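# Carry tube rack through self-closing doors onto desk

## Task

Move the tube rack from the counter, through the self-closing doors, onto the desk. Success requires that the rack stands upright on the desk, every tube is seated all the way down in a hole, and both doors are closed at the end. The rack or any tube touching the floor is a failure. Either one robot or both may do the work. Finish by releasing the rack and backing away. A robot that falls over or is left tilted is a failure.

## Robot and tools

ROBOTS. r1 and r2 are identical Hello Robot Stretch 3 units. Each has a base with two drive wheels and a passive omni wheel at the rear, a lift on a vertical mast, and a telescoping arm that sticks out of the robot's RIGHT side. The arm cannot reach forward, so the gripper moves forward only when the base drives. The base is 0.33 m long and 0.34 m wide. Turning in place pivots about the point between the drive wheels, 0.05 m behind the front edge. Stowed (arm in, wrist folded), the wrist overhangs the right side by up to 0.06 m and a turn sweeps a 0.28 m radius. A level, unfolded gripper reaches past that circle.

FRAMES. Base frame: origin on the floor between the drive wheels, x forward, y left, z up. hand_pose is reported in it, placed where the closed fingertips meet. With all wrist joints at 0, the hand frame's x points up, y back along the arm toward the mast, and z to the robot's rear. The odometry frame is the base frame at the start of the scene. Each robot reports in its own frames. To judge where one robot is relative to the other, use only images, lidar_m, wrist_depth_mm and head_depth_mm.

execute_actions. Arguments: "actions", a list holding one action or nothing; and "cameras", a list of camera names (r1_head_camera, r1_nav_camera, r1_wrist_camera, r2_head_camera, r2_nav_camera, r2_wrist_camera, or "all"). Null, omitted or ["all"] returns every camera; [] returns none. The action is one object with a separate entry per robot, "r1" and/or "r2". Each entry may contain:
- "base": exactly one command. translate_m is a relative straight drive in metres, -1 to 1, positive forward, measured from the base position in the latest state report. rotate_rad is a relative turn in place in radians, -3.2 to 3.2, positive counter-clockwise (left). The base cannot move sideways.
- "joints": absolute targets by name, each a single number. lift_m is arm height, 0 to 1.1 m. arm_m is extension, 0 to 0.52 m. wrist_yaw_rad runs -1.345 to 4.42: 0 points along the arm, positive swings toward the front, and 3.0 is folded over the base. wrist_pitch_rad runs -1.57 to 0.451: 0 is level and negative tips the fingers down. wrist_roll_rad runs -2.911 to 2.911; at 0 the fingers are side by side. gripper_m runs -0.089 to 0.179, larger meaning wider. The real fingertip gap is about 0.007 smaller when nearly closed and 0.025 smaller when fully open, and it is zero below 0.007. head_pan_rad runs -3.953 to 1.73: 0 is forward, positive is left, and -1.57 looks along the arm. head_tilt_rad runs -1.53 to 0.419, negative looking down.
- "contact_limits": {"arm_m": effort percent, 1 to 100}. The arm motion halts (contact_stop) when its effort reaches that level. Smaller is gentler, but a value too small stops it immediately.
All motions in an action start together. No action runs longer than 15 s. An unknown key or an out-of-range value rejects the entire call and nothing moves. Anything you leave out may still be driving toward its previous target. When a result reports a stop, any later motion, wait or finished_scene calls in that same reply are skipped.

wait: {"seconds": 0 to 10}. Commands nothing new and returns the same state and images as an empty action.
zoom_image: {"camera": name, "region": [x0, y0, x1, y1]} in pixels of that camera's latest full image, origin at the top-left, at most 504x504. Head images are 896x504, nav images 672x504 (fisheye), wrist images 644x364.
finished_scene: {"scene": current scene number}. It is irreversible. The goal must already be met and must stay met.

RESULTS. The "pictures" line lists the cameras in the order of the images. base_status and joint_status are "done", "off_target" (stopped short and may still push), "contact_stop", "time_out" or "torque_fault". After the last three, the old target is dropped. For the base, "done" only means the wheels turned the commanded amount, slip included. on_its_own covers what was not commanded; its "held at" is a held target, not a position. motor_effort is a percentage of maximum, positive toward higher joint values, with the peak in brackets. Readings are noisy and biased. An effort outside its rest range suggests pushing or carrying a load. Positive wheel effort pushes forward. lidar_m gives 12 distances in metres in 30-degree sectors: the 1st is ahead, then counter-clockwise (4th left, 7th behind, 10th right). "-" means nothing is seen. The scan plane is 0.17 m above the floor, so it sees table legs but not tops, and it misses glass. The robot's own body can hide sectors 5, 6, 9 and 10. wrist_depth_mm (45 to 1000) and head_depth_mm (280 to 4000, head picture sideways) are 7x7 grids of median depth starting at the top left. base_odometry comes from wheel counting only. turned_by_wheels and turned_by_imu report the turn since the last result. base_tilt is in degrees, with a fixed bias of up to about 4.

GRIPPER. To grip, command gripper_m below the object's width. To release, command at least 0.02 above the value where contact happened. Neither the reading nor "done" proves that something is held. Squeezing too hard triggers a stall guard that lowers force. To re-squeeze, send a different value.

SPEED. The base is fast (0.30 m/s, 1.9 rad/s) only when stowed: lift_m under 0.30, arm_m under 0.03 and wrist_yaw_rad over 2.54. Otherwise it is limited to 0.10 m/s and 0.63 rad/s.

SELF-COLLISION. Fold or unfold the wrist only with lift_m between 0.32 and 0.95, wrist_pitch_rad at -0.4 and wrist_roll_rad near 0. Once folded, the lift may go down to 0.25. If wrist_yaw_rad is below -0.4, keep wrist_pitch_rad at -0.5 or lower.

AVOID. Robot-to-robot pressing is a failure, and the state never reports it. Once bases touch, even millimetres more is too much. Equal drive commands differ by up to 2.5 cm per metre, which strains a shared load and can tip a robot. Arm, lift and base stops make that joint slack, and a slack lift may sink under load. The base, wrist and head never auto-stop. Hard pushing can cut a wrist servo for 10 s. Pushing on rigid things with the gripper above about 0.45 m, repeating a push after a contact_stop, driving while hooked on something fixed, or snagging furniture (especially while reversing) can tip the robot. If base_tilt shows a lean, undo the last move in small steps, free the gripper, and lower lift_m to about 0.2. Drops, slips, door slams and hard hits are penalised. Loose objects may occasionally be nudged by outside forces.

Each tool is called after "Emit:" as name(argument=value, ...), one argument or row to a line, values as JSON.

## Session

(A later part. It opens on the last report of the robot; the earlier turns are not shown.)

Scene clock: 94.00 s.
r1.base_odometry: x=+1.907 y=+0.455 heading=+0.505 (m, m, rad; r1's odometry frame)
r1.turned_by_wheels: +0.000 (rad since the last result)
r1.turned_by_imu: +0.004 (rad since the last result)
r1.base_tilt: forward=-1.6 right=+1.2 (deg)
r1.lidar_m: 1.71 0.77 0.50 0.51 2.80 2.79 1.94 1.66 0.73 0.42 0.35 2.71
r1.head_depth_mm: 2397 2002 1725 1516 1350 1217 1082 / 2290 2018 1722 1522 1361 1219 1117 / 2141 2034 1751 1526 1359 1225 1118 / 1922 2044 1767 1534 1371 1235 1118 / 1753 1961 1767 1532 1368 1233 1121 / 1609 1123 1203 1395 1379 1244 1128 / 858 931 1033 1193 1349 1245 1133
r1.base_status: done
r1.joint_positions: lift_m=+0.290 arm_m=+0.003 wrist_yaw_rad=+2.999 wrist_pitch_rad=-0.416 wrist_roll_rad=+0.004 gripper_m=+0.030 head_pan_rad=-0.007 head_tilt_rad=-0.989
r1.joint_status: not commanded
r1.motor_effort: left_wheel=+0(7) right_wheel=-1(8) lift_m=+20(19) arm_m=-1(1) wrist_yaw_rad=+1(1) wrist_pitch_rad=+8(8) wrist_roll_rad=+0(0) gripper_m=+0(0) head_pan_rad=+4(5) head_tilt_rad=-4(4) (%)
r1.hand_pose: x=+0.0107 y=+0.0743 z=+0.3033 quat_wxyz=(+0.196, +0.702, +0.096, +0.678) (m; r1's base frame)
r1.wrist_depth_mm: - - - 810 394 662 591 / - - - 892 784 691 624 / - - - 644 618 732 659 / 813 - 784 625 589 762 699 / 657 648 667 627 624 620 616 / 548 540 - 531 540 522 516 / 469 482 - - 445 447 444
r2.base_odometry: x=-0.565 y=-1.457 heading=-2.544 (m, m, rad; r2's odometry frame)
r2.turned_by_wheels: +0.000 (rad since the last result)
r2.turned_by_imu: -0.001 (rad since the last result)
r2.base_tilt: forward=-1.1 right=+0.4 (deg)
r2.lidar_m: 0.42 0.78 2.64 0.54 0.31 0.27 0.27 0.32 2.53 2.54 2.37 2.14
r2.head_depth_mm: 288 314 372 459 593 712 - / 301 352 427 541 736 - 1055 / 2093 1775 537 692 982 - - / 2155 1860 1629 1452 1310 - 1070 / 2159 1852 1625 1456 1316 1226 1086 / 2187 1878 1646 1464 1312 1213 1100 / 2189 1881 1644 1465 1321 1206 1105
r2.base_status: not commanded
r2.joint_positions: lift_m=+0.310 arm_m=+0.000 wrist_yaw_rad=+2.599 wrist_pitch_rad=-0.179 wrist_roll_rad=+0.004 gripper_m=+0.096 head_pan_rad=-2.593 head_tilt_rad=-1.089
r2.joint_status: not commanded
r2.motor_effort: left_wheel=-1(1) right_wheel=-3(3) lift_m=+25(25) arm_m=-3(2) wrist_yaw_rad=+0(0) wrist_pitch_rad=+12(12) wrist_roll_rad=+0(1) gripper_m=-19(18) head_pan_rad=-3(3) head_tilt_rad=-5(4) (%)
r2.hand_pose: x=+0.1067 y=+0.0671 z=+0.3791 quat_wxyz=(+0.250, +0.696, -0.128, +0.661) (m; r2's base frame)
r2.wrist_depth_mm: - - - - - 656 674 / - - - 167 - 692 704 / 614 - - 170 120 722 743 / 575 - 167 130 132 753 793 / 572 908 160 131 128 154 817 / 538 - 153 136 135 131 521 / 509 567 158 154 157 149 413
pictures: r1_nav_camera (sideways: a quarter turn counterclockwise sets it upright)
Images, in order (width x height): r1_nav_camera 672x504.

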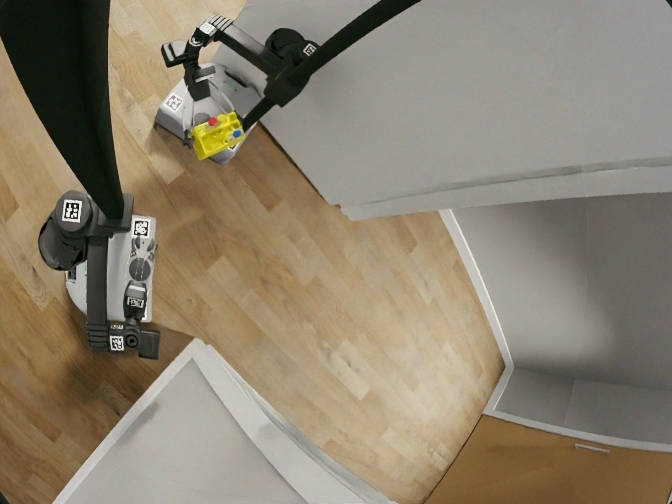

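Emit:
execute_actions(
  actions=[
    {"r1":{"base":{"translate_m":0.55}}},
  ],
  cameras=[],
)

Emit:
execute_actions(
  actions=[
    {"r1":{"base":{"rotate_rad":-0.56}}},
  ],
  cameras=[],
)

Emit:
execute_actions(
  actions=[
    {"r1":{"base":{"translate_m":0.85},"joints":{"head_tilt_rad":-0.4}},"r2":{"base":{"rotate_rad":0.97},"joints":{"head_pan_rad":0}}},
  ],
  cameras=["r1_nav_camera","r2_nav_camera"],
)

Scene clock: 97.57 s.
r1.base_odometry: x=+2.388 y=+0.722 heading=+0.505 (m, m, rad; r1's odometry frame)
r1.turned_by_wheels: +0.000 (rad since the last result)
r1.turned_by_imu: +0.004 (rad since the last result)
r1.base_tilt: forward=-1.6 right=+1.1 (deg)
r1.lidar_m: 1.25 0.46 0.42 0.46 0.62 3.19 2.38 0.40 0.39 1.17 2.02 2.21
r1.head_depth_mm: 1981 2008 1725 1516 1351 1216 1111 / 1734 1970 1725 1526 1357 1224 1112 / 1554 1849 1740 1533 1362 1225 1118 / 1403 1644 1742 1537 1364 1230 1121 / 1282 1479 1685 1538 1375 1236 1121 / 1182 1340 1561 1554 1381 1207 1133 / 1097 1229 1413 1523 835 976 1114
r1.base_status: done
r1.joint_positions: lift_m=+0.290 arm_m=+0.003 wrist_yaw_rad=+2.999 wrist_pitch_rad=-0.416 wrist_roll_rad=+0.004 gripper_m=+0.030 head_pan_rad=-0.007 head_tilt_rad=-0.989
r1.joint_status: not commanded
r1.motor_effort: left_wheel=+0(6) right_wheel=-1(8) lift_m=+20(20) arm_m=-1(1) wrist_yaw_rad=+0(1) wrist_pitch_rad=+8(8) wrist_roll_rad=+0(0) gripper_m=+0(0) head_pan_rad=+5(5) head_tilt_rad=-4(4) (%)
r1.hand_pose: x=+0.0107 y=+0.0743 z=+0.3033 quat_wxyz=(+0.196, +0.702, +0.096, +0.678) (m; r1's base frame)
r1.wrist_depth_mm: - - 544 474 415 389 364 / - - 595 509 445 413 385 / 699 - 649 561 484 446 420 / 516 - 725 606 522 481 687 / 532 519 668 633 560 523 589 / 548 546 - 531 541 517 521 / 470 484 - - 445 449 445
r2.base_odometry: x=-0.565 y=-1.457 heading=-2.544 (m, m, rad; r2's odometry frame)
r2.turned_by_wheels: +0.000 (rad since the last result)
r2.turned_by_imu: -0.001 (rad since the last result)
r2.base_tilt: forward=-1.1 right=+0.4 (deg)
r2.lidar_m: 1.06 0.78 0.48 0.54 0.31 0.27 0.27 0.32 2.53 2.54 2.37 2.14
r2.head_depth_mm: 288 314 372 458 592 714 - / 301 352 428 542 735 - 1052 / 2099 1776 537 694 985 - - / 2141 1848 1625 1449 1312 - 1071 / 2163 1869 1639 1456 1313 1230 1088 / 2179 1872 1633 1464 1319 1216 1101 / 2178 1881 1647 1465 1319 1206 1105
r2.base_status: not commanded
r2.joint_positions: lift_m=+0.310 arm_m=+0.000 wrist_yaw_rad=+2.599 wrist_pitch_rad=-0.179 wrist_roll_rad=+0.004 gripper_m=+0.096 head_pan_rad=-2.593 head_tilt_rad=-1.089
r2.joint_status: not commanded
r2.motor_effort: left_wheel=-1(1) right_wheel=-2(3) lift_m=+25(26) arm_m=-3(3) wrist_yaw_rad=+0(1) wrist_pitch_rad=+12(12) wrist_roll_rad=+0(0) gripper_m=-19(19) head_pan_rad=-4(3) head_tilt_rad=-6(4) (%)
r2.hand_pose: x=+0.1067 y=+0.0671 z=+0.3791 quat_wxyz=(+0.250, +0.696, -0.128, +0.661) (m; r2's base frame)
r2.wrist_depth_mm: - - 474 408 - 664 675 / - - - 167 444 694 709 / 608 - - 170 120 710 751 / 570 - 167 130 131 748 792 / 568 921 159 131 129 154 832 / 548 - 153 136 135 132 787 / 507 570 158 154 156 148 643
pictures: none
No camera images: the call's "cameras" was empty. Leave "cameras" out to get every camera's image.

Scene clock: 99.03 s.
r1.base_odometry: x=+2.388 y=+0.722 heading=-0.054 (m, m, rad; r1's odometry frame)
r1.turned_by_wheels: -0.560 (rad since the last result)
r1.turned_by_imu: -0.551 (rad since the last result)
r1.base_tilt: forward=-1.6 right=+1.2 (deg)
r1.lidar_m: 2.32 1.28 0.46 0.42 0.45 0.55 3.18 2.44 0.40 0.39 1.15 1.91
r1.head_depth_mm: 2164 2015 1731 1519 1347 1224 1110 / 2216 2021 1732 1524 1360 1224 1113 / 2245 2020 1744 1528 1364 1223 1118 / 2284 2040 1761 1532 1366 1231 1119 / 2333 2067 1766 1549 1372 1238 1124 / 2250 2080 1778 1552 1373 1234 1126 / 1879 1937 1779 1561 1386 1243 1127
r1.base_status: done
r1.joint_positions: lift_m=+0.290 arm_m=+0.003 wrist_yaw_rad=+2.999 wrist_pitch_rad=-0.416 wrist_roll_rad=+0.004 gripper_m=+0.030 head_pan_rad=-0.007 head_tilt_rad=-0.989
r1.joint_status: not commanded
r1.motor_effort: left_wheel=+1(5) right_wheel=-1(8) lift_m=+20(19) arm_m=-1(1) wrist_yaw_rad=+0(1) wrist_pitch_rad=+8(8) wrist_roll_rad=+0(0) gripper_m=+0(0) head_pan_rad=+4(5) head_tilt_rad=-4(4) (%)
r1.hand_pose: x=+0.0107 y=+0.0743 z=+0.3033 quat_wxyz=(+0.196, +0.702, +0.096, +0.678) (m; r1's base frame)
r1.wrist_depth_mm: 404 - 413 452 981 - - / 432 - 443 479 - - - / 473 - 476 512 977 - - / 509 - 522 563 735 758 764 / 555 570 571 602 627 614 608 / 552 543 - 531 539 516 519 / 465 481 - - 443 452 447
r2.base_odometry: x=-0.565 y=-1.457 heading=-2.544 (m, m, rad; r2's odometry frame)
r2.turned_by_wheels: +0.000 (rad since the last result)
r2.turned_by_imu: +0.000 (rad since the last result)
r2.base_tilt: forward=-1.1 right=+0.4 (deg)
r2.lidar_m: 1.07 0.78 0.53 0.54 0.31 0.27 0.27 0.32 2.53 2.54 2.36 2.13
r2.head_depth_mm: 288 314 372 458 592 713 - / 301 352 427 542 734 - 1055 / 2085 1777 538 693 984 - - / 2160 1852 1629 1453 1312 - 1070 / 2152 1856 1634 1461 1313 1228 1085 / 2179 1878 1642 1463 1317 1212 1102 / 2193 1883 1646 1464 1322 1203 1102
r2.base_status: not commanded
r2.joint_positions: lift_m=+0.310 arm_m=+0.000 wrist_yaw_rad=+2.599 wrist_pitch_rad=-0.179 wrist_roll_rad=+0.004 gripper_m=+0.096 head_pan_rad=-2.593 head_tilt_rad=-1.089
r2.joint_status: not commanded
r2.motor_effort: left_wheel=-2(2) right_wheel=-2(3) lift_m=+26(25) arm_m=-3(3) wrist_yaw_rad=+1(1) wrist_pitch_rad=+13(12) wrist_roll_rad=+1(1) gripper_m=-19(19) head_pan_rad=-2(3) head_tilt_rad=-3(4) (%)
r2.hand_pose: x=+0.1067 y=+0.0671 z=+0.3791 quat_wxyz=(+0.250, +0.696, -0.128, +0.661) (m; r2's base frame)
r2.wrist_depth_mm: - - 400 - - 667 666 / - - 544 167 562 682 706 / 617 - - 169 120 713 750 / 571 - 167 130 132 764 795 / 571 912 159 132 129 154 829 / 540 - 153 137 134 132 779 / 506 567 158 154 156 149 640
pictures: none
No camera images: the call's "cameras" was empty. Leave "cameras" out to get every camera's image.

Scene clock: 103.63 s.
r1.base_odometry: x=+3.237 y=+0.675 heading=-0.054 (m, m, rad; r1's odometry frame)
r1.turned_by_wheels: +0.000 (rad since the last result)
r1.turned_by_imu: +0.005 (rad since the last result)
r1.base_tilt: forward=-1.5 right=+1.2 (deg)
r1.lidar_m: 1.49 1.06 0.90 0.89 0.88 0.79 1.44 0.95 1.21 1.20 1.37 1.49
r1.head_depth_mm: 1223 1293 1385 1487 1600 1699 1446 / 1253 1332 1424 1535 1656 1731 1440 / 1285 1356 1463 1579 1705 1785 1448 / 1305 1395 1500 1626 1770 1778 1449 / 1350 1449 1550 1682 1829 1787 1449 / 1385 1482 1603 1741 1881 1790 1458 / 1411 1484 1545 1597 1652 1671 1455
r1.base_status: done
r1.joint_positions: lift_m=+0.290 arm_m=+0.003 wrist_yaw_rad=+2.999 wrist_pitch_rad=-0.416 wrist_roll_rad=+0.004 gripper_m=+0.030 head_pan_rad=-0.007 head_tilt_rad=-0.408
r1.joint_status: all done
r1.motor_effort: left_wheel=+1(8) right_wheel=-1(7) lift_m=+20(20) arm_m=-1(1) wrist_yaw_rad=+1(1) wrist_pitch_rad=+8(8) wrist_roll_rad=+0(0) gripper_m=+0(0) head_pan_rad=+4(4) head_tilt_rad=+2(28) (%)
r1.hand_pose: x=+0.0107 y=+0.0743 z=+0.3033 quat_wxyz=(+0.196, +0.702, +0.096, +0.678) (m; r1's base frame)
r1.wrist_depth_mm: 830 - 837 836 822 820 813 / 849 - 900 919 879 878 867 / 861 - 956 958 916 928 917 / 778 - 801 786 774 761 745 / 660 648 660 636 625 628 615 / 546 536 - 537 541 520 516 / 466 475 - - 442 449 445
r2.base_odometry: x=-0.565 y=-1.457 heading=-1.574 (m, m, rad; r2's odometry frame)
r2.turned_by_wheels: +0.970 (rad since the last result)
r2.turned_by_imu: +0.982 (rad since the last result)
r2.base_tilt: forward=-1.1 right=+0.4 (deg)
r2.lidar_m: 2.28 0.60 0.28 0.22 0.22 0.24 2.53 2.53 2.46 2.14 1.19 0.78
r2.head_depth_mm: 1971 938 1082 1394 1304 1187 1082 / 2136 1844 1622 1421 1301 1190 - / 2145 1848 1634 1448 1313 1189 - / 2155 1860 1630 1453 1313 1152 - / 2166 1827 1641 1461 1320 1153 - / 1487 1634 1607 1467 1317 1176 914 / 2187 1639 1646 1476 1067 801 641
r2.base_status: done
r2.joint_positions: lift_m=+0.310 arm_m=+0.000 wrist_yaw_rad=+2.599 wrist_pitch_rad=-0.179 wrist_roll_rad=+0.004 gripper_m=+0.096 head_pan_rad=-0.007 head_tilt_rad=-1.089
r2.joint_status: all done
r2.motor_effort: left_wheel=-1(8) right_wheel=+0(8) lift_m=+25(26) arm_m=-3(2) wrist_yaw_rad=+0(0) wrist_pitch_rad=+12(12) wrist_roll_rad=+1(1) gripper_m=-18(19) head_pan_rad=+3(44) head_tilt_rad=-4(3) (%)
r2.hand_pose: x=+0.1067 y=+0.0671 z=+0.3791 quat_wxyz=(+0.250, +0.696, -0.128, +0.661) (m; r2's base frame)
r2.wrist_depth_mm: 220 256 318 418 613 - - / 225 266 331 167 538 - - / 232 273 342 169 120 - - / 240 278 167 129 132 - - / 246 273 159 131 129 154 941 / 253 - 152 136 135 132 768 / 253 317 157 154 156 149 635
pictures: r1_nav_camera (sideways: a quarter turn counterclockwise sets it upright), r2_nav_camera (sideways: a quarter turn counterclockwise sets it upright)
Images, in order (width x height): r1_nav_camera 672x504, r2_nav_camera 672x504.

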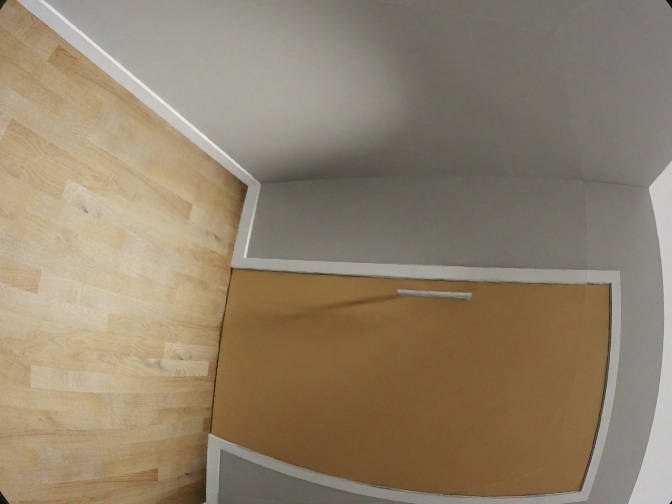

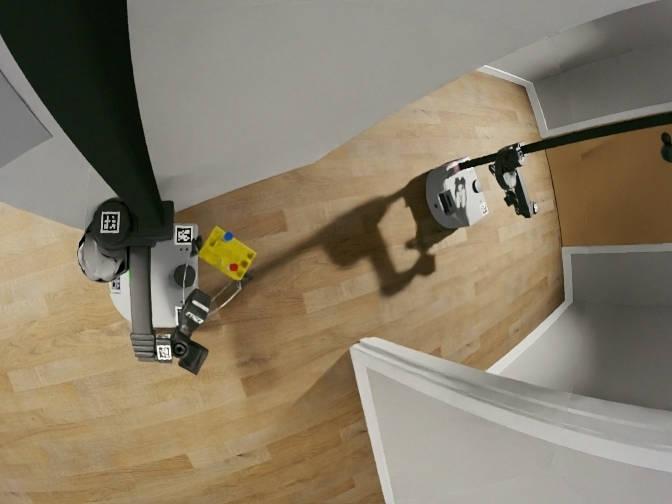

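Emit:
execute_actions(
  actions=[
    {"r1":{"base":{"translate_m":0.595},"joints":{"lift_m":0.93,"head_pan_rad":-1.57,"head_tilt_rad":-0.3}},"r2":{"base":{"translate_m":0.6}}},
  ],
  cameras=[],
)

Emit:
execute_actions(
  actions=[
    {"r1":{"base":{"rotate_rad":1.36},"joints":{"wrist_yaw_rad":0.35}},"r2":{"base":{"translate_m":0.2}}},
  ],
  cameras=[],
)

Emit:
execute_actions(
  actions=[
    {"r1":{"joints":{"wrist_pitch_rad":0,"gripper_m":0.1,"arm_m":0.38}},"r2":{"base":{"translate_m":0.3}}},
  ],
  cameras=["r1_wrist_camera"],
)

Scene clock: 110.87 s.
r1.base_odometry: x=+3.831 y=+0.643 heading=-0.054 (m, m, rad; r1's odometry frame)
r1.turned_by_wheels: +0.000 (rad since the last result)
r1.turned_by_imu: +0.005 (rad since the last result)
r1.base_tilt: forward=-1.6 right=+1.2 (deg)
r1.lidar_m: 0.91 0.90 0.76 0.76 0.86 1.32 1.47 1.50 1.34 1.34 1.07 0.91
r1.head_depth_mm: 1117 1170 1224 1289 1369 1449 1505 / 1143 1198 1260 1331 1414 1500 1543 / 1174 1233 1298 1377 1453 1547 1577 / 1209 1267 1345 1414 1506 1607 1582 / 1243 1306 1388 1464 1566 1686 1589 / 1284 1348 1436 1517 1627 1745 1591 / 1320 1391 1453 1530 1584 1627 1541
r1.base_status: done
r1.joint_positions: lift_m=+0.930 arm_m=+0.003 wrist_yaw_rad=+2.999 wrist_pitch_rad=-0.417 wrist_roll_rad=+0.004 gripper_m=+0.030 head_pan_rad=-1.563 head_tilt_rad=-0.310
r1.joint_status: all done
r1.motor_effort: left_wheel=+0(6) right_wheel=-1(8) lift_m=+32(31) arm_m=-1(1) wrist_yaw_rad=+0(0) wrist_pitch_rad=+8(8) wrist_roll_rad=+0(0) gripper_m=+0(0) head_pan_rad=-5(62) head_tilt_rad=+3(12) (%)
r1.hand_pose: x=+0.0107 y=+0.0743 z=+0.9427 quat_wxyz=(+0.196, +0.702, +0.096, +0.678) (m; r1's base frame)
r1.wrist_depth_mm: 751 - 732 725 714 703 690 / 803 - 801 778 769 762 762 / 872 - 859 843 827 836 814 / 967 - 921 919 891 899 891 / - - - - - - 972 / - - - - - - - / - - - - - - -
r2.base_odometry: x=-0.567 y=-2.057 heading=-1.574 (m, m, rad; r2's odometry frame)
r2.turned_by_wheels: +0.000 (rad since the last result)
r2.turned_by_imu: +0.002 (rad since the last result)
r2.base_tilt: forward=-1.2 right=+0.4 (deg)
r2.lidar_m: 1.99 1.43 1.30 0.41 0.28 0.27 0.27 0.35 2.28 1.99 0.34 1.13
r2.head_depth_mm: 1713 1777 1621 1437 1304 1048 1084 / 2050 1843 1612 1445 1306 1184 - / 2150 1853 1627 1448 1307 1194 - / 2145 1857 1635 1450 1304 1149 - / 2148 1871 1635 1460 1314 1150 - / 2144 1867 1640 1459 1317 1197 1113 / 2122 1837 1595 1466 1327 1205 1101
r2.base_status: done
r2.joint_positions: lift_m=+0.310 arm_m=+0.000 wrist_yaw_rad=+2.599 wrist_pitch_rad=-0.179 wrist_roll_rad=+0.004 gripper_m=+0.096 head_pan_rad=-0.007 head_tilt_rad=-1.089
r2.joint_status: not commanded
r2.motor_effort: left_wheel=-3(5) right_wheel=-1(13) lift_m=+26(25) arm_m=-3(2) wrist_yaw_rad=+0(2) wrist_pitch_rad=+12(12) wrist_roll_rad=+0(1) gripper_m=-19(19) head_pan_rad=+3(3) head_tilt_rad=-4(5) (%)
r2.hand_pose: x=+0.1067 y=+0.0671 z=+0.3791 quat_wxyz=(+0.250, +0.696, -0.128, +0.661) (m; r2's base frame)
r2.wrist_depth_mm: 418 - - - - - - / 435 - - 166 - - - / 430 - - 168 120 - - / 426 539 167 130 132 - - / 433 522 159 131 129 154 - / 416 - 153 136 135 132 780 / 402 563 158 154 156 149 636
pictures: none
No camera images: the call's "cameras" was empty. Leave "cameras" out to get every camera's image.

Scene clock: 114.77 s.
r1.base_odometry: x=+3.831 y=+0.643 heading=+1.306 (m, m, rad; r1's odometry frame)
r1.turned_by_wheels: +1.360 (rad since the last result)
r1.turned_by_imu: +1.345 (rad since the last result)
r1.base_tilt: forward=-1.5 right=+1.2 (deg)
r1.lidar_m: 0.76 0.79 1.10 1.31 1.30 1.38 1.34 1.27 0.94 0.91 0.94 0.78
r1.head_depth_mm: 757 794 836 884 934 996 1061 / 763 799 843 893 946 1005 1075 / 768 808 850 899 956 1017 1076 / 773 814 858 908 963 1029 1086 / 780 816 856 910 974 1033 1099 / 779 818 866 917 974 1040 1116 / 791 834 883 931 996 1060 1138
r1.base_status: done
r1.joint_positions: lift_m=+0.930 arm_m=+0.003 wrist_yaw_rad=+0.352 wrist_pitch_rad=-0.417 wrist_roll_rad=+0.004 gripper_m=+0.030 head_pan_rad=-1.563 head_tilt_rad=-0.310
r1.joint_status: all done
r1.motor_effort: left_wheel=-1(5) right_wheel=+3(8) lift_m=+32(32) arm_m=-1(1) wrist_yaw_rad=-1(1) wrist_pitch_rad=+8(8) wrist_roll_rad=+0(0) gripper_m=+0(0) head_pan_rad=-5(6) head_tilt_rad=+4(4) (%)
r1.hand_pose: x=+0.0559 y=-0.3588 z=+0.9427 quat_wxyz=(+0.706, +0.265, -0.657, -0.024) (m; r1's base frame)
r1.wrist_depth_mm: 660 750 691 638 588 548 509 / 676 798 752 680 633 583 542 / 688 855 824 747 678 616 583 / 716 912 914 807 742 670 620 / 715 949 - 901 799 728 673 / 736 961 - - 836 800 722 / 749 - - - - 867 775
r2.base_odometry: x=-0.567 y=-2.257 heading=-1.574 (m, m, rad; r2's odometry frame)
r2.turned_by_wheels: +0.000 (rad since the last result)
r2.turned_by_imu: +0.006 (rad since the last result)
r2.base_tilt: forward=-1.1 right=+0.4 (deg)
r2.lidar_m: 1.92 1.17 1.34 1.18 0.38 0.28 0.28 0.29 0.34 0.30 0.91 1.07
r2.head_depth_mm: 1639 1735 1612 1437 1302 1189 972 / 2002 1837 1615 1442 1301 1188 - / 2113 1841 1621 1444 1304 1194 - / 2076 1849 1624 1452 1306 1156 - / 2060 1853 1626 1451 1311 1150 - / 2044 1860 1608 1463 1314 1198 1117 / 2013 1860 1513 1465 1323 1203 1104
r2.base_status: done
r2.joint_positions: lift_m=+0.310 arm_m=+0.000 wrist_yaw_rad=+2.600 wrist_pitch_rad=-0.179 wrist_roll_rad=+0.004 gripper_m=+0.096 head_pan_rad=-0.005 head_tilt_rad=-1.094
r2.joint_status: not commanded
r2.motor_effort: left_wheel=-2(37) right_wheel=-2(67) lift_m=+23(26) arm_m=-2(3) wrist_yaw_rad=+0(2) wrist_pitch_rad=+12(13) wrist_roll_rad=+0(1) gripper_m=-19(19) head_pan_rad=+2(4) head_tilt_rad=-2(5) (%)
r2.hand_pose: x=+0.1065 y=+0.0672 z=+0.3792 quat_wxyz=(+0.249, +0.696, -0.128, +0.661) (m; r2's base frame)
r2.wrist_depth_mm: 903 - - - - - - / 927 - - 168 - - - / 961 - - 124 121 - - / - - 167 130 132 - - / 914 926 160 133 128 154 - / 713 - 153 137 136 132 795 / 584 568 158 154 156 149 633
pictures: none
No camera images: the call's "cameras" was empty. Leave "cameras" out to get every camera's image.

Scene clock: 118.93 s.
r1.base_odometry: x=+3.831 y=+0.643 heading=+1.306 (m, m, rad; r1's odometry frame)
r1.turned_by_wheels: +0.000 (rad since the last result)
r1.turned_by_imu: +0.001 (rad since the last result)
r1.base_tilt: forward=-1.6 right=+1.2 (deg)
r1.lidar_m: 0.76 0.79 1.10 1.32 1.04 1.38 1.34 1.27 0.94 0.91 0.93 0.79
r1.head_depth_mm: 756 793 836 876 - 1000 1065 / 761 801 843 879 962 1006 1075 / 767 807 850 889 - 1018 1088 / 774 813 859 902 975 1029 1096 / 778 818 857 911 977 1036 1112 / 779 817 866 914 974 1040 1118 / 790 834 882 933 993 1063 1135
r1.base_status: not commanded
r1.joint_positions: lift_m=+0.930 arm_m=+0.380 wrist_yaw_rad=+0.351 wrist_pitch_rad=-0.021 wrist_roll_rad=+0.004 gripper_m=+0.100 head_pan_rad=-1.563 head_tilt_rad=-0.310
r1.joint_status: all done
r1.motor_effort: left_wheel=-2(1) right_wheel=+3(3) lift_m=+32(33) arm_m=+2(3) wrist_yaw_rad=-2(2) wrist_pitch_rad=+10(10) wrist_roll_rad=+0(0) gripper_m=+0(81) head_pan_rad=-5(5) head_tilt_rad=+4(4) (%)
r1.hand_pose: x=+0.0664 y=-0.7647 z=+1.0389 quat_wxyz=(+0.696, +0.131, -0.696, +0.115) (m; r1's base frame)
r1.wrist_depth_mm: 393 352 316 288 269 248 231 / 407 364 323 295 275 253 235 / 420 374 332 302 280 259 240 / 433 390 338 307 286 264 245 / 448 402 343 311 298 269 249 / 467 425 358 327 305 268 255 / 486 429 365 340 312 289 259
r2.base_odometry: x=-0.568 y=-2.557 heading=-1.574 (m, m, rad; r2's odometry frame)
r2.turned_by_wheels: +0.000 (rad since the last result)
r2.turned_by_imu: +0.001 (rad since the last result)
r2.base_tilt: forward=-1.1 right=+0.4 (deg)
r2.lidar_m: 1.78 0.91 1.42 1.25 0.73 0.48 0.42 0.42 0.41 0.74 0.84 0.99
r2.head_depth_mm: 1528 1652 1604 1439 1300 1182 1088 / 1886 1829 1615 1442 1303 1189 - / 1945 1840 1618 1444 1309 1192 - / 1905 1849 1625 1452 1309 1154 - / 1852 1855 1621 1452 1308 1151 - / 1803 1860 1635 1461 1313 1197 1116 / 1762 1863 1451 1420 1319 1204 1102
r2.base_status: done
r2.joint_positions: lift_m=+0.310 arm_m=+0.000 wrist_yaw_rad=+2.600 wrist_pitch_rad=-0.179 wrist_roll_rad=+0.004 gripper_m=+0.096 head_pan_rad=-0.005 head_tilt_rad=-1.094
r2.joint_status: not commanded
r2.motor_effort: left_wheel=-1(4) right_wheel=+0(7) lift_m=+22(23) arm_m=-2(2) wrist_yaw_rad=+0(0) wrist_pitch_rad=+12(12) wrist_roll_rad=+0(1) gripper_m=-19(18) head_pan_rad=+2(3) head_tilt_rad=-2(2) (%)
r2.hand_pose: x=+0.1065 y=+0.0672 z=+0.3792 quat_wxyz=(+0.249, +0.696, -0.128, +0.661) (m; r2's base frame)
r2.wrist_depth_mm: 936 - - - - - - / - - - 167 - - - / - - - 170 121 - - / - - 167 129 141 - - / 921 920 160 133 129 154 - / 718 - 153 138 136 131 767 / 582 557 158 154 156 148 630
pictures: r1_wrist_camera
Images, in order (width x height): r1_wrist_camera 644x364.

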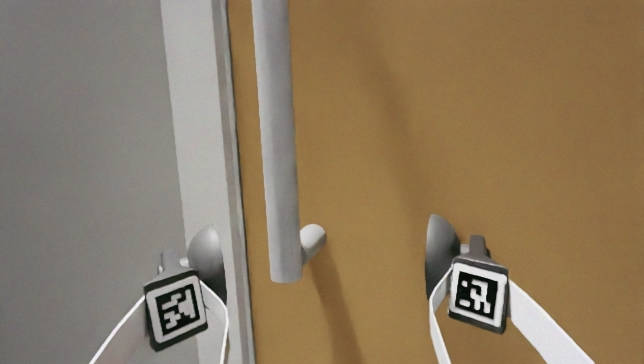

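Emit:
execute_actions(
  actions=[
    {"r1":{"base":{"translate_m":0.07},"joints":{"lift_m":0.99,"arm_m":0.45,"gripper_m":0.1}}},
  ],
  cameras=["r1_wrist_camera","r1_head_camera"],
)

Scene clock: 121.07 s.
r1.base_odometry: x=+3.849 y=+0.711 heading=+1.305 (m, m, rad; r1's odometry frame)
r1.turned_by_wheels: +0.000 (rad since the last result)
r1.turned_by_imu: +0.001 (rad since the last result)
r1.base_tilt: forward=-1.6 right=+1.3 (deg)
r1.lidar_m: 0.69 0.72 1.00 1.31 1.45 1.46 1.41 1.26 0.94 0.91 0.95 0.71
r1.head_depth_mm: 758 796 837 - 941 998 1062 / 764 801 836 - 950 1010 1073 / 768 809 849 - 962 1018 1090 / 775 811 849 899 966 1029 1102 / 775 813 862 914 966 1031 1106 / 781 825 874 926 986 1051 1124 / 792 835 882 935 992 1061 1139
r1.base_status: done
r1.joint_positions: lift_m=+0.990 arm_m=+0.450 wrist_yaw_rad=+0.351 wrist_pitch_rad=-0.021 wrist_roll_rad=+0.004 gripper_m=+0.100 head_pan_rad=-1.563 head_tilt_rad=-0.310
r1.joint_status: all done
r1.motor_effort: left_wheel=-1(0) right_wheel=+2(10) lift_m=+32(34) arm_m=+2(2) wrist_yaw_rad=-1(0) wrist_pitch_rad=+10(10) wrist_roll_rad=+0(0) gripper_m=+0(0) head_pan_rad=-5(5) head_tilt_rad=+4(3) (%)
r1.hand_pose: x=+0.0664 y=-0.8347 z=+1.0989 quat_wxyz=(+0.696, +0.131, -0.696, +0.115) (m; r1's base frame)
r1.wrist_depth_mm: 300 272 236 152 205 191 177 / 312 278 241 156 210 195 180 / 320 287 247 162 216 199 184 / 333 297 255 170 221 203 188 / 346 308 259 248 229 206 192 / 360 324 265 257 234 207 196 / 373 330 273 263 234 219 198
r2.base_odometry: x=-0.568 y=-2.557 heading=-1.574 (m, m, rad; r2's odometry frame)
r2.turned_by_wheels: +0.000 (rad since the last result)
r2.turned_by_imu: +0.000 (rad since the last result)
r2.base_tilt: forward=-1.2 right=+0.4 (deg)
r2.lidar_m: 1.77 0.95 0.96 1.25 0.73 0.48 0.42 0.42 0.41 0.74 0.84 0.99
r2.head_depth_mm: 1528 1662 1618 1438 1293 1184 1089 / 1875 1824 1613 1445 1298 1190 - / 1954 1831 1625 1441 1304 1188 - / 1910 1849 1622 1457 1310 1150 - / 1843 1866 1633 1452 1314 1155 - / 1811 1856 1641 1451 1315 1200 1113 / 1759 1864 1634 1427 1319 1198 1104
r2.base_status: not commanded
r2.joint_positions: lift_m=+0.310 arm_m=+0.000 wrist_yaw_rad=+2.600 wrist_pitch_rad=-0.179 wrist_roll_rad=+0.004 gripper_m=+0.096 head_pan_rad=-0.005 head_tilt_rad=-1.094
r2.joint_status: not commanded
r2.motor_effort: left_wheel=-1(1) right_wheel=+0(1) lift_m=+22(23) arm_m=-2(2) wrist_yaw_rad=+0(0) wrist_pitch_rad=+12(12) wrist_roll_rad=+1(1) gripper_m=-19(18) head_pan_rad=+3(3) head_tilt_rad=-3(2) (%)
r2.hand_pose: x=+0.1065 y=+0.0672 z=+0.3792 quat_wxyz=(+0.249, +0.696, -0.128, +0.661) (m; r2's base frame)
r2.wrist_depth_mm: 985 - - - - - - / - - - 168 - - - / - - - 171 121 - - / - - 167 130 140 - - / 911 931 159 132 130 154 - / 705 - 153 137 136 132 772 / 578 563 158 154 156 148 636
pictures: r1_head_camera (sideways: a quarter turn clockwise sets it upright), r1_wrist_camera
Images, in order (width x height): r1_head_camera 896x504, r1_wrist_camera 644x364.

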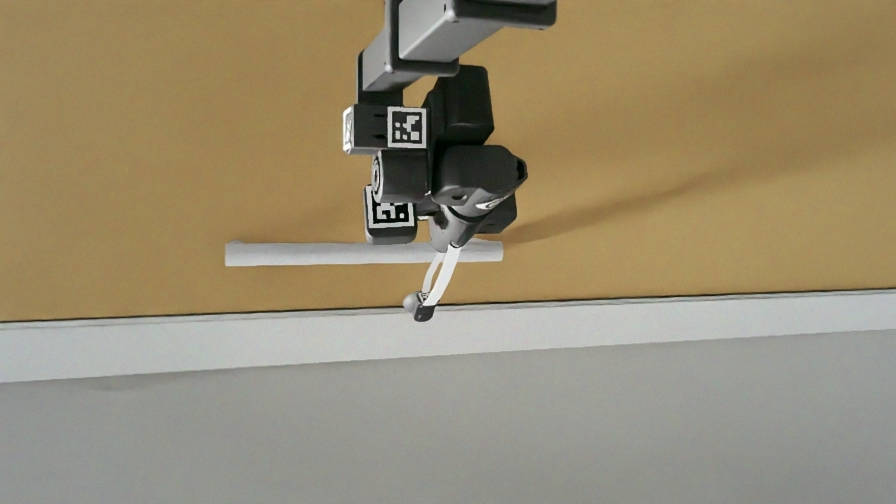

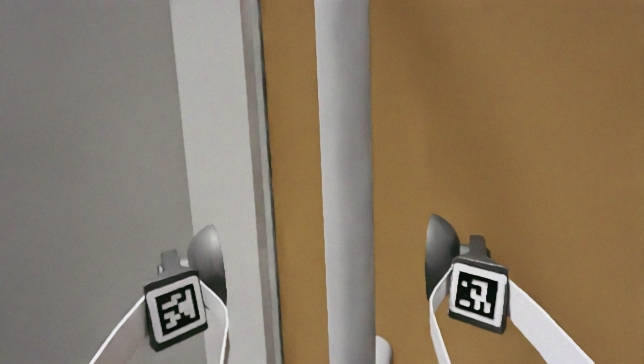

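Emit:
execute_actions(
  actions=[
    {"r1":{"joints":{"arm_m":0.495,"gripper_m":0.08}}},
  ],
  cameras=[],
)

Emit:
execute_actions(
  actions=[
    {"r1":{"joints":{"gripper_m":-0.033}}},
  ],
  cameras=["r1_wrist_camera"],
)

Emit:
execute_actions(
  actions=[
    {"r1":{"base":{"translate_m":-0.02},"joints":{"arm_m":0.33}},"r2":{"joints":{"head_tilt_rad":-0.4}}},
  ],
  cameras=["r1_wrist_camera","r2_nav_camera"],
)

Scene clock: 122.60 s.
r1.base_odometry: x=+3.849 y=+0.711 heading=+1.305 (m, m, rad; r1's odometry frame)
r1.turned_by_wheels: +0.000 (rad since the last result)
r1.turned_by_imu: +0.000 (rad since the last result)
r1.base_tilt: forward=-1.6 right=+1.1 (deg)
r1.lidar_m: 0.69 0.72 1.00 1.32 1.46 1.45 1.41 1.26 0.94 0.91 0.95 0.71
r1.head_depth_mm: 757 795 834 - 942 999 1064 / 762 801 836 913 946 1006 1078 / 768 808 846 - 957 1017 1088 / 774 812 851 912 968 1029 1101 / 775 814 860 910 964 1030 1106 / 782 825 876 922 982 1047 1129 / 794 834 882 935 995 1060 1136
r1.base_status: not commanded
r1.joint_positions: lift_m=+0.990 arm_m=+0.495 wrist_yaw_rad=+0.351 wrist_pitch_rad=-0.021 wrist_roll_rad=+0.004 gripper_m=+0.080 head_pan_rad=-1.563 head_tilt_rad=-0.310
r1.joint_status: all done
r1.motor_effort: left_wheel=-1(2) right_wheel=+2(2) lift_m=+32(32) arm_m=+2(3) wrist_yaw_rad=-1(0) wrist_pitch_rad=+10(10) wrist_roll_rad=+0(0) gripper_m=+0(74) head_pan_rad=-6(5) head_tilt_rad=+4(4) (%)
r1.hand_pose: x=+0.0664 y=-0.8797 z=+1.0989 quat_wxyz=(+0.696, +0.131, -0.696, +0.115) (m; r1's base frame)
r1.wrist_depth_mm: 238 201 193 110 165 153 142 / 247 207 198 113 169 156 145 / 256 214 203 115 172 160 148 / 265 238 207 118 177 163 150 / 275 247 212 121 184 166 154 / 285 256 219 125 191 167 157 / 298 269 226 128 192 176 160
r2.base_odometry: x=-0.568 y=-2.557 heading=-1.574 (m, m, rad; r2's odometry frame)
r2.turned_by_wheels: +0.000 (rad since the last result)
r2.turned_by_imu: +0.000 (rad since the last result)
r2.base_tilt: forward=-1.1 right=+0.4 (deg)
r2.lidar_m: 1.78 0.95 0.96 1.25 0.73 0.48 0.42 0.42 0.41 0.74 0.84 0.99
r2.head_depth_mm: 1528 1656 1604 1436 1294 1182 1092 / 1868 1820 1612 1442 1302 1186 - / 1959 1838 1626 1447 1307 1197 - / 1900 1851 1619 1443 1311 1143 - / 1851 1858 1625 1448 1317 1148 - / 1797 1852 1635 1455 1320 1197 1113 / 1762 1868 1635 1430 1318 1202 1106
r2.base_status: not commanded
r2.joint_positions: lift_m=+0.310 arm_m=+0.000 wrist_yaw_rad=+2.600 wrist_pitch_rad=-0.179 wrist_roll_rad=+0.004 gripper_m=+0.096 head_pan_rad=-0.005 head_tilt_rad=-1.094
r2.joint_status: not commanded
r2.motor_effort: left_wheel=-1(1) right_wheel=+1(1) lift_m=+22(22) arm_m=-2(2) wrist_yaw_rad=+0(1) wrist_pitch_rad=+12(12) wrist_roll_rad=+1(1) gripper_m=-19(19) head_pan_rad=+3(3) head_tilt_rad=-2(2) (%)
r2.hand_pose: x=+0.1065 y=+0.0672 z=+0.3792 quat_wxyz=(+0.249, +0.696, -0.128, +0.661) (m; r2's base frame)
r2.wrist_depth_mm: 969 - - - - - - / - - - 167 - - - / - - - 171 121 - - / - - 168 130 140 - - / 920 918 161 132 130 153 - / 698 - 153 137 136 132 786 / 580 565 158 154 156 148 642
pictures: none
No camera images: the call's "cameras" was empty. Leave "cameras" out to get every camera's image.

Scene clock: 124.20 s.
r1.base_odometry: x=+3.849 y=+0.711 heading=+1.306 (m, m, rad; r1's odometry frame)
r1.turned_by_wheels: +0.000 (rad since the last result)
r1.turned_by_imu: +0.001 (rad since the last result)
r1.base_tilt: forward=-1.6 right=+1.2 (deg)
r1.lidar_m: 0.69 0.72 0.99 1.31 1.45 1.45 1.41 1.26 0.94 0.91 0.95 0.71
r1.head_depth_mm: 756 795 833 - 944 997 1064 / 761 801 836 912 946 1008 1077 / 766 808 846 - 957 1016 1087 / 776 810 851 914 966 1029 1100 / 775 815 859 909 967 1035 1107 / 783 824 873 924 986 1050 1126 / 794 833 881 935 993 1063 1137
r1.base_status: not commanded
r1.joint_positions: lift_m=+0.990 arm_m=+0.495 wrist_yaw_rad=+0.356 wrist_pitch_rad=-0.021 wrist_roll_rad=+0.004 gripper_m=-0.032 head_pan_rad=-1.563 head_tilt_rad=-0.310
r1.joint_status: all done
r1.motor_effort: left_wheel=+1(1) right_wheel=-6(6) lift_m=+32(32) arm_m=+1(2) wrist_yaw_rad=-5(5) wrist_pitch_rad=+10(10) wrist_roll_rad=+0(0) gripper_m=-20(96) head_pan_rad=-5(5) head_tilt_rad=+4(3) (%)
r1.hand_pose: x=+0.0677 y=-0.8794 z=+1.0990 quat_wxyz=(+0.696, +0.133, -0.696, +0.117) (m; r1's base frame)
r1.wrist_depth_mm: 241 203 193 109 165 152 141 / 251 209 198 112 169 156 144 / 259 216 202 114 173 159 147 / 268 240 207 118 177 163 150 / 278 249 214 119 181 166 153 / 288 256 217 122 180 170 156 / 300 266 227 130 193 173 160
r2.base_odometry: x=-0.568 y=-2.557 heading=-1.574 (m, m, rad; r2's odometry frame)
r2.turned_by_wheels: +0.000 (rad since the last result)
r2.turned_by_imu: +0.000 (rad since the last result)
r2.base_tilt: forward=-1.2 right=+0.4 (deg)
r2.lidar_m: 1.77 0.95 0.96 1.25 0.73 0.48 0.42 0.42 0.41 0.74 0.84 0.99
r2.head_depth_mm: 1522 1658 1600 1433 1300 1181 1087 / 1876 1822 1609 1445 1304 1185 - / 1961 1828 1623 1452 1303 1191 - / 1902 1839 1622 1448 1310 1150 - / 1857 1859 1627 1450 1310 1156 - / 1801 1858 1636 1464 1319 1202 1116 / 1759 1874 1641 1426 1313 1200 1103
r2.base_status: not commanded
r2.joint_positions: lift_m=+0.310 arm_m=+0.000 wrist_yaw_rad=+2.600 wrist_pitch_rad=-0.179 wrist_roll_rad=+0.004 gripper_m=+0.096 head_pan_rad=-0.005 head_tilt_rad=-1.094
r2.joint_status: not commanded
r2.motor_effort: left_wheel=-1(1) right_wheel=+1(0) lift_m=+22(22) arm_m=-3(2) wrist_yaw_rad=+0(1) wrist_pitch_rad=+12(12) wrist_roll_rad=+1(0) gripper_m=-19(18) head_pan_rad=+2(3) head_tilt_rad=-3(2) (%)
r2.hand_pose: x=+0.1065 y=+0.0672 z=+0.3792 quat_wxyz=(+0.249, +0.696, -0.128, +0.661) (m; r2's base frame)
r2.wrist_depth_mm: 946 - - - - - - / - - - 167 - - - / - - - 171 121 - - / - - 168 129 140 - - / 903 919 159 132 130 153 - / 699 - 153 137 136 132 771 / 585 568 158 154 157 148 632
pictures: r1_wrist_camera
Images, in order (width x height): r1_wrist_camera 644x364.

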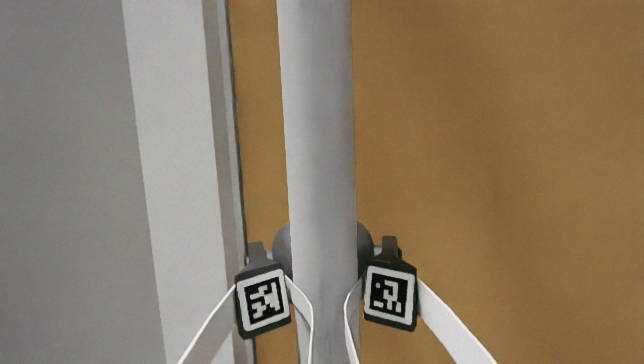

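Scene clock: 126.67 s.
r1.base_odometry: x=+3.844 y=+0.691 heading=+1.306 (m, m, rad; r1's odometry frame)
r1.turned_by_wheels: +0.000 (rad since the last result)
r1.turned_by_imu: +0.001 (rad since the last result)
r1.base_tilt: forward=-1.6 right=+1.2 (deg)
r1.lidar_m: 0.71 0.74 1.02 1.32 1.46 1.43 1.39 1.25 0.82 0.75 0.95 0.73
r1.head_depth_mm: 645 681 718 - 817 865 924 / 640 674 708 - 811 852 914 / 634 668 704 - 808 845 903 / 628 657 684 668 787 833 890 / 624 659 697 743 790 994 1077 / 781 823 873 927 984 1048 1121 / 794 834 881 932 993 1060 1133
r1.base_status: done
r1.joint_positions: lift_m=+0.990 arm_m=+0.330 wrist_yaw_rad=+0.353 wrist_pitch_rad=-0.022 wrist_roll_rad=+0.004 gripper_m=-0.032 head_pan_rad=-1.563 head_tilt_rad=-0.309
r1.joint_status: all done
r1.motor_effort: left_wheel=-1(17) right_wheel=+1(48) lift_m=+32(32) arm_m=-5(7) wrist_yaw_rad=-2(36) wrist_pitch_rad=+11(11) wrist_roll_rad=+0(0) gripper_m=-19(23) head_pan_rad=-5(5) head_tilt_rad=+4(3) (%)
r1.hand_pose: x=+0.0668 y=-0.7153 z=+1.0987 quat_wxyz=(+0.696, +0.132, -0.696, +0.116) (m; r1's base frame)
r1.wrist_depth_mm: 456 410 185 109 170 163 158 / 473 427 190 112 174 168 161 / 487 435 196 115 178 172 164 / 509 452 200 118 182 176 168 / 528 470 207 120 187 180 172 / 552 487 443 122 189 183 175 / 570 507 217 128 198 187 180
r2.base_odometry: x=-0.568 y=-2.557 heading=-1.574 (m, m, rad; r2's odometry frame)
r2.turned_by_wheels: +0.000 (rad since the last result)
r2.turned_by_imu: +0.000 (rad since the last result)
r2.base_tilt: forward=-1.1 right=+0.4 (deg)
r2.lidar_m: 1.77 0.94 1.42 1.25 0.73 0.48 0.42 0.42 0.41 0.74 0.84 0.99
r2.head_depth_mm: 1417 1462 1509 1562 1615 1592 1375 / 1689 1792 1899 1982 2037 1708 1368 / 1679 1807 1961 2138 2248 1707 1369 / 1626 1766 1894 2066 2190 1710 1364 / 1586 1710 1844 1996 2132 1708 1376 / 1533 1641 1759 1895 2052 1702 1370 / 1468 1569 1682 1813 1960 1712 1330
r2.base_status: not commanded
r2.joint_positions: lift_m=+0.310 arm_m=+0.000 wrist_yaw_rad=+2.600 wrist_pitch_rad=-0.179 wrist_roll_rad=+0.004 gripper_m=+0.096 head_pan_rad=-0.005 head_tilt_rad=-0.409
r2.joint_status: all done
r2.motor_effort: left_wheel=-1(1) right_wheel=+0(1) lift_m=+23(23) arm_m=-2(2) wrist_yaw_rad=+0(0) wrist_pitch_rad=+12(12) wrist_roll_rad=+1(1) gripper_m=-18(19) head_pan_rad=+2(2) head_tilt_rad=+3(30) (%)
r2.hand_pose: x=+0.1065 y=+0.0672 z=+0.3792 quat_wxyz=(+0.249, +0.696, -0.128, +0.661) (m; r2's base frame)
r2.wrist_depth_mm: 953 - - - - - - / - - - 167 - - - / - - - 171 121 - - / - - 168 130 141 - - / 892 916 159 132 130 154 - / 720 - 153 137 136 131 769 / 580 566 158 154 156 149 635
pictures: r1_wrist_camera, r2_nav_camera (sideways: a quarter turn counterclockwise sets it upright)
Images, in order (width x height): r1_wrist_camera 644x364, r2_nav_camera 672x504.

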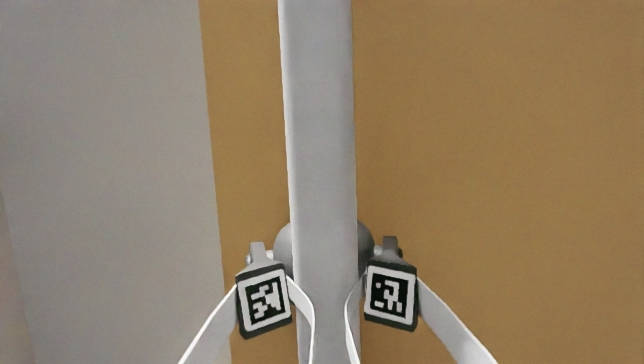

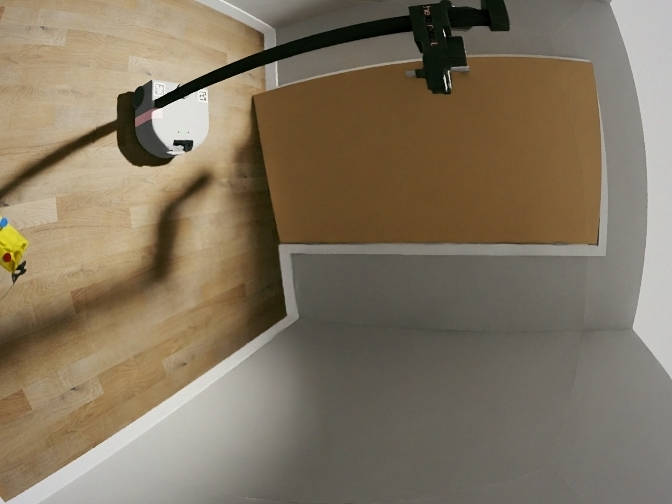

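Emit:
execute_actions(
  actions=[
    {"r1":{"base":{"translate_m":-0.05},"joints":{"arm_m":0.2}},"r2":{"base":{"rotate_rad":1.26}}},
  ],
  cameras=[],
)

Emit:
execute_actions(
  actions=[
    {"r1":{"base":{"translate_m":-0.11},"joints":{"arm_m":0.01}},"r2":{"base":{"translate_m":0.2},"joints":{"lift_m":0.29}}},
  ],
  cameras=[],
)

Emit:
execute_actions(
  actions=[
    {"r1":{"base":{"translate_m":-0.06},"joints":{"wrist_yaw_rad":0.7}},"r2":{"base":{"translate_m":0.35}}},
  ],
  cameras=["r1_wrist_camera"],
)

Scene clock: 129.70 s.
r1.base_odometry: x=+3.831 y=+0.643 heading=+1.306 (m, m, rad; r1's odometry frame)
r1.turned_by_wheels: +0.000 (rad since the last result)
r1.turned_by_imu: +0.001 (rad since the last result)
r1.base_tilt: forward=-1.6 right=+1.1 (deg)
r1.lidar_m: 0.76 0.79 1.10 1.32 1.46 1.38 1.34 1.27 0.72 0.61 0.94 0.78
r1.head_depth_mm: 556 586 620 650 - 764 809 / 543 572 604 631 - 742 782 / 530 558 589 617 - 719 757 / 518 543 571 594 - 690 733 / 507 529 549 582 622 666 710 / 497 525 558 899 969 1040 1122 / 791 831 882 931 994 1058 1132
r1.base_status: done
r1.joint_positions: lift_m=+0.990 arm_m=+0.200 wrist_yaw_rad=+0.394 wrist_pitch_rad=-0.024 wrist_roll_rad=+0.004 gripper_m=-0.032 head_pan_rad=-1.563 head_tilt_rad=-0.309
r1.joint_status: all done
r1.on_its_own: wrist_yaw_rad is held at +0.400, not at your +0.350, by its stall guard, which is not easing now
r1.motor_effort: left_wheel=-1(18) right_wheel=+2(55) lift_m=+31(32) arm_m=-4(7) wrist_yaw_rad=+5(54) wrist_pitch_rad=+12(11) wrist_roll_rad=+0(0) gripper_m=-20(26) head_pan_rad=-5(5) head_tilt_rad=+4(4) (%)
r1.hand_pose: x=+0.0766 y=-0.5815 z=+1.0983 quat_wxyz=(+0.694, +0.147, -0.693, +0.130) (m; r1's base frame)
r1.wrist_depth_mm: 634 593 180 109 175 172 169 / 647 609 184 112 179 176 173 / 654 625 189 115 183 180 177 / 647 650 194 118 188 184 181 / 654 675 199 120 192 189 186 / 660 690 629 122 195 194 191 / 658 733 211 128 203 198 195
r2.base_odometry: x=-0.568 y=-2.557 heading=-0.314 (m, m, rad; r2's odometry frame)
r2.turned_by_wheels: +1.260 (rad since the last result)
r2.turned_by_imu: +1.276 (rad since the last result)
r2.base_tilt: forward=-1.1 right=+0.4 (deg)
r2.lidar_m: 1.30 1.25 0.61 0.44 0.42 0.41 0.49 0.84 0.87 1.18 1.68 0.91
r2.head_depth_mm: 1473 1610 1775 1986 2139 1711 1333 / 1374 1491 1644 1800 1986 1708 1370 / 1290 1394 1517 1667 1833 1714 1366 / 1223 1309 1413 1536 1686 1715 1377 / 1148 1228 1326 1431 1560 1656 1366 / 1089 1164 1243 1340 1452 1564 1369 / 1036 1102 1176 1263 1363 1471 1372
r2.base_status: done
r2.joint_positions: lift_m=+0.310 arm_m=+0.000 wrist_yaw_rad=+2.600 wrist_pitch_rad=-0.179 wrist_roll_rad=+0.004 gripper_m=+0.096 head_pan_rad=-0.005 head_tilt_rad=-0.408
r2.joint_status: not commanded
r2.motor_effort: left_wheel=-2(6) right_wheel=+3(7) lift_m=+22(22) arm_m=-2(3) wrist_yaw_rad=+0(0) wrist_pitch_rad=+12(12) wrist_roll_rad=+1(1) gripper_m=-18(18) head_pan_rad=+2(2) head_tilt_rad=+4(4) (%)
r2.hand_pose: x=+0.1065 y=+0.0672 z=+0.3792 quat_wxyz=(+0.249, +0.696, -0.128, +0.661) (m; r2's base frame)
r2.wrist_depth_mm: 387 463 603 707 - - 890 / 398 485 633 167 - - 927 / 409 503 650 171 120 - 971 / 422 504 167 130 140 - - / 432 488 160 132 129 154 986 / 440 - 153 138 135 131 781 / 432 544 158 154 156 148 638
pictures: none
No camera images: the call's "cameras" was empty. Leave "cameras" out to get every camera's image.

Scene clock: 132.37 s.
r1.base_odometry: x=+3.802 y=+0.537 heading=+1.306 (m, m, rad; r1's odometry frame)
r1.turned_by_wheels: +0.000 (rad since the last result)
r1.turned_by_imu: +0.001 (rad since the last result)
r1.base_tilt: forward=-1.5 right=+1.2 (deg)
r1.lidar_m: 0.87 0.91 1.26 0.86 1.45 1.27 1.23 1.26 0.59 0.43 0.41 0.90
r1.head_depth_mm: 429 454 483 516 554 596 - / 407 429 455 484 517 553 - / 386 407 430 456 483 - - / 368 386 408 430 454 - - / 351 367 384 405 351 - - / 336 346 354 378 400 429 457 / 322 336 352 369 388 408 438
r1.base_status: done
r1.joint_positions: lift_m=+0.990 arm_m=+0.010 wrist_yaw_rad=+0.425 wrist_pitch_rad=-0.026 wrist_roll_rad=+0.004 gripper_m=-0.032 head_pan_rad=-1.563 head_tilt_rad=-0.309
r1.joint_status: all done
r1.on_its_own: wrist_yaw_rad is held at +0.400, not at your +0.350, by its stall guard, which is still easing
r1.motor_effort: left_wheel=+2(12) right_wheel=-9(47) lift_m=+33(31) arm_m=-4(5) wrist_yaw_rad=-19(70) wrist_pitch_rad=+13(13) wrist_roll_rad=+0(0) gripper_m=-21(28) head_pan_rad=-5(5) head_tilt_rad=+3(4) (%)
r1.hand_pose: x=+0.0839 y=-0.3882 z=+1.0976 quat_wxyz=(+0.692, +0.159, -0.690, +0.139) (m; r1's base frame)
r1.wrist_depth_mm: 722 813 173 110 185 192 199 / 725 816 176 112 189 197 204 / 729 851 180 115 194 202 210 / 735 859 185 118 199 206 215 / 740 893 188 120 204 212 221 / 736 894 191 122 211 218 227 / 737 908 200 129 213 225 234
r2.base_odometry: x=-0.378 y=-2.618 heading=-0.314 (m, m, rad; r2's odometry frame)
r2.turned_by_wheels: +0.000 (rad since the last result)
r2.turned_by_imu: +0.001 (rad since the last result)
r2.base_tilt: forward=-1.2 right=+0.4 (deg)
r2.lidar_m: 1.12 1.08 0.65 0.55 0.53 0.54 0.62 1.01 1.05 1.42 0.73 0.86
r2.head_depth_mm: 1260 1372 1516 1690 1901 1715 1367 / 1175 1277 1396 1543 1719 1710 1374 / 1103 1197 1297 1417 1569 1651 1374 / 1042 1119 1210 1317 1444 1571 1375 / 984 1058 1137 1231 1337 1463 1369 / 934 996 1068 1150 1252 1354 1377 / 887 943 1006 1083 1160 1260 1326
r2.base_status: done
r2.joint_positions: lift_m=+0.290 arm_m=+0.000 wrist_yaw_rad=+2.600 wrist_pitch_rad=-0.179 wrist_roll_rad=+0.004 gripper_m=+0.096 head_pan_rad=-0.005 head_tilt_rad=-0.407
r2.joint_status: all done
r2.motor_effort: left_wheel=-2(7) right_wheel=+3(11) lift_m=+14(16) arm_m=-3(2) wrist_yaw_rad=+0(0) wrist_pitch_rad=+12(12) wrist_roll_rad=+1(1) gripper_m=-19(18) head_pan_rad=+2(2) head_tilt_rad=+3(3) (%)
r2.hand_pose: x=+0.1065 y=+0.0672 z=+0.3597 quat_wxyz=(+0.249, +0.696, -0.128, +0.661) (m; r2's base frame)
r2.wrist_depth_mm: 468 562 640 897 - 869 788 / 480 581 653 168 975 887 805 / 494 599 693 170 122 936 823 / 502 606 168 129 140 934 862 / 520 588 159 133 129 154 866 / 523 - 153 137 136 132 740 / 525 543 158 154 157 148 619
pictures: none
No camera images: the call's "cameras" was empty. Leave "cameras" out to get every camera's image.

Scene clock: 135.27 s.
r1.base_odometry: x=+3.786 y=+0.479 heading=+1.306 (m, m, rad; r1's odometry frame)
r1.turned_by_wheels: +0.000 (rad since the last result)
r1.turned_by_imu: -0.033 (rad since the last result)
r1.base_tilt: forward=-1.6 right=+1.2 (deg)
r1.lidar_m: 0.92 0.95 1.29 0.67 1.44 1.22 1.17 1.21 0.62 0.43 0.40 0.96
r1.head_depth_mm: 454 481 512 549 589 636 - / 425 449 476 507 542 580 - / 400 421 445 472 502 536 - / 377 396 417 441 467 - - / 357 374 392 413 435 - - / 339 355 371 389 410 - - / 323 337 353 296 311 330 419
r1.base_status: done
r1.joint_positions: lift_m=+0.990 arm_m=+0.010 wrist_yaw_rad=+0.688 wrist_pitch_rad=-0.025 wrist_roll_rad=+0.004 gripper_m=-0.032 head_pan_rad=-1.563 head_tilt_rad=-0.309
r1.joint_status: all done
r1.motor_effort: left_wheel=-1(24) right_wheel=+3(27) lift_m=+33(33) arm_m=-4(4) wrist_yaw_rad=+9(62) wrist_pitch_rad=+12(12) wrist_roll_rad=+0(0) gripper_m=-19(27) head_pan_rad=-5(6) head_tilt_rad=+4(4) (%)
r1.hand_pose: x=+0.1408 y=-0.3528 z=+1.0978 quat_wxyz=(+0.668, +0.248, -0.664, +0.229) (m; r1's base frame)
r1.wrist_depth_mm: 686 812 180 109 175 173 170 / 694 825 184 112 179 177 175 / 702 830 188 115 184 180 178 / 706 839 193 118 187 185 183 / 709 841 198 120 192 189 187 / 717 870 964 122 196 194 192 / 719 885 210 128 203 199 197
r2.base_odometry: x=-0.045 y=-2.727 heading=-0.314 (m, m, rad; r2's odometry frame)
r2.turned_by_wheels: +0.000 (rad since the last result)
r2.turned_by_imu: +0.002 (rad since the last result)
r2.base_tilt: forward=-1.1 right=+0.4 (deg)
r2.lidar_m: 0.80 0.77 0.80 0.64 0.64 0.73 0.94 1.31 1.36 0.57 0.67 1.11
r2.head_depth_mm: 888 969 1067 1184 1338 1525 1376 / 829 899 986 1087 1209 1369 1376 / 780 843 916 1000 1107 1233 1325 / 734 790 853 929 1017 1127 1250 / 694 744 799 867 945 1033 1150 / 659 703 753 811 878 956 1054 / 627 666 713 764 821 892 971
r2.base_status: done
r2.joint_positions: lift_m=+0.290 arm_m=+0.000 wrist_yaw_rad=+2.600 wrist_pitch_rad=-0.179 wrist_roll_rad=+0.004 gripper_m=+0.096 head_pan_rad=-0.005 head_tilt_rad=-0.407
r2.joint_status: not commanded
r2.motor_effort: left_wheel=-1(6) right_wheel=+2(12) lift_m=+14(14) arm_m=-2(2) wrist_yaw_rad=+0(0) wrist_pitch_rad=+12(12) wrist_roll_rad=+1(0) gripper_m=-19(18) head_pan_rad=+2(2) head_tilt_rad=+4(3) (%)
r2.hand_pose: x=+0.1065 y=+0.0672 z=+0.3597 quat_wxyz=(+0.249, +0.696, -0.128, +0.661) (m; r2's base frame)
r2.wrist_depth_mm: 552 670 841 816 703 624 565 / 567 693 885 167 709 645 581 / 586 702 924 170 122 666 610 / 595 720 167 130 140 681 619 / 602 687 160 132 130 154 650 / 627 - 153 137 136 131 655 / 554 542 158 154 157 148 615
pictures: r1_wrist_camera
Images, in order (width x height): r1_wrist_camera 644x364.

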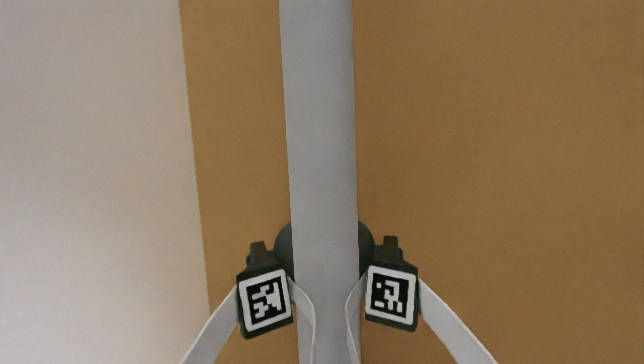

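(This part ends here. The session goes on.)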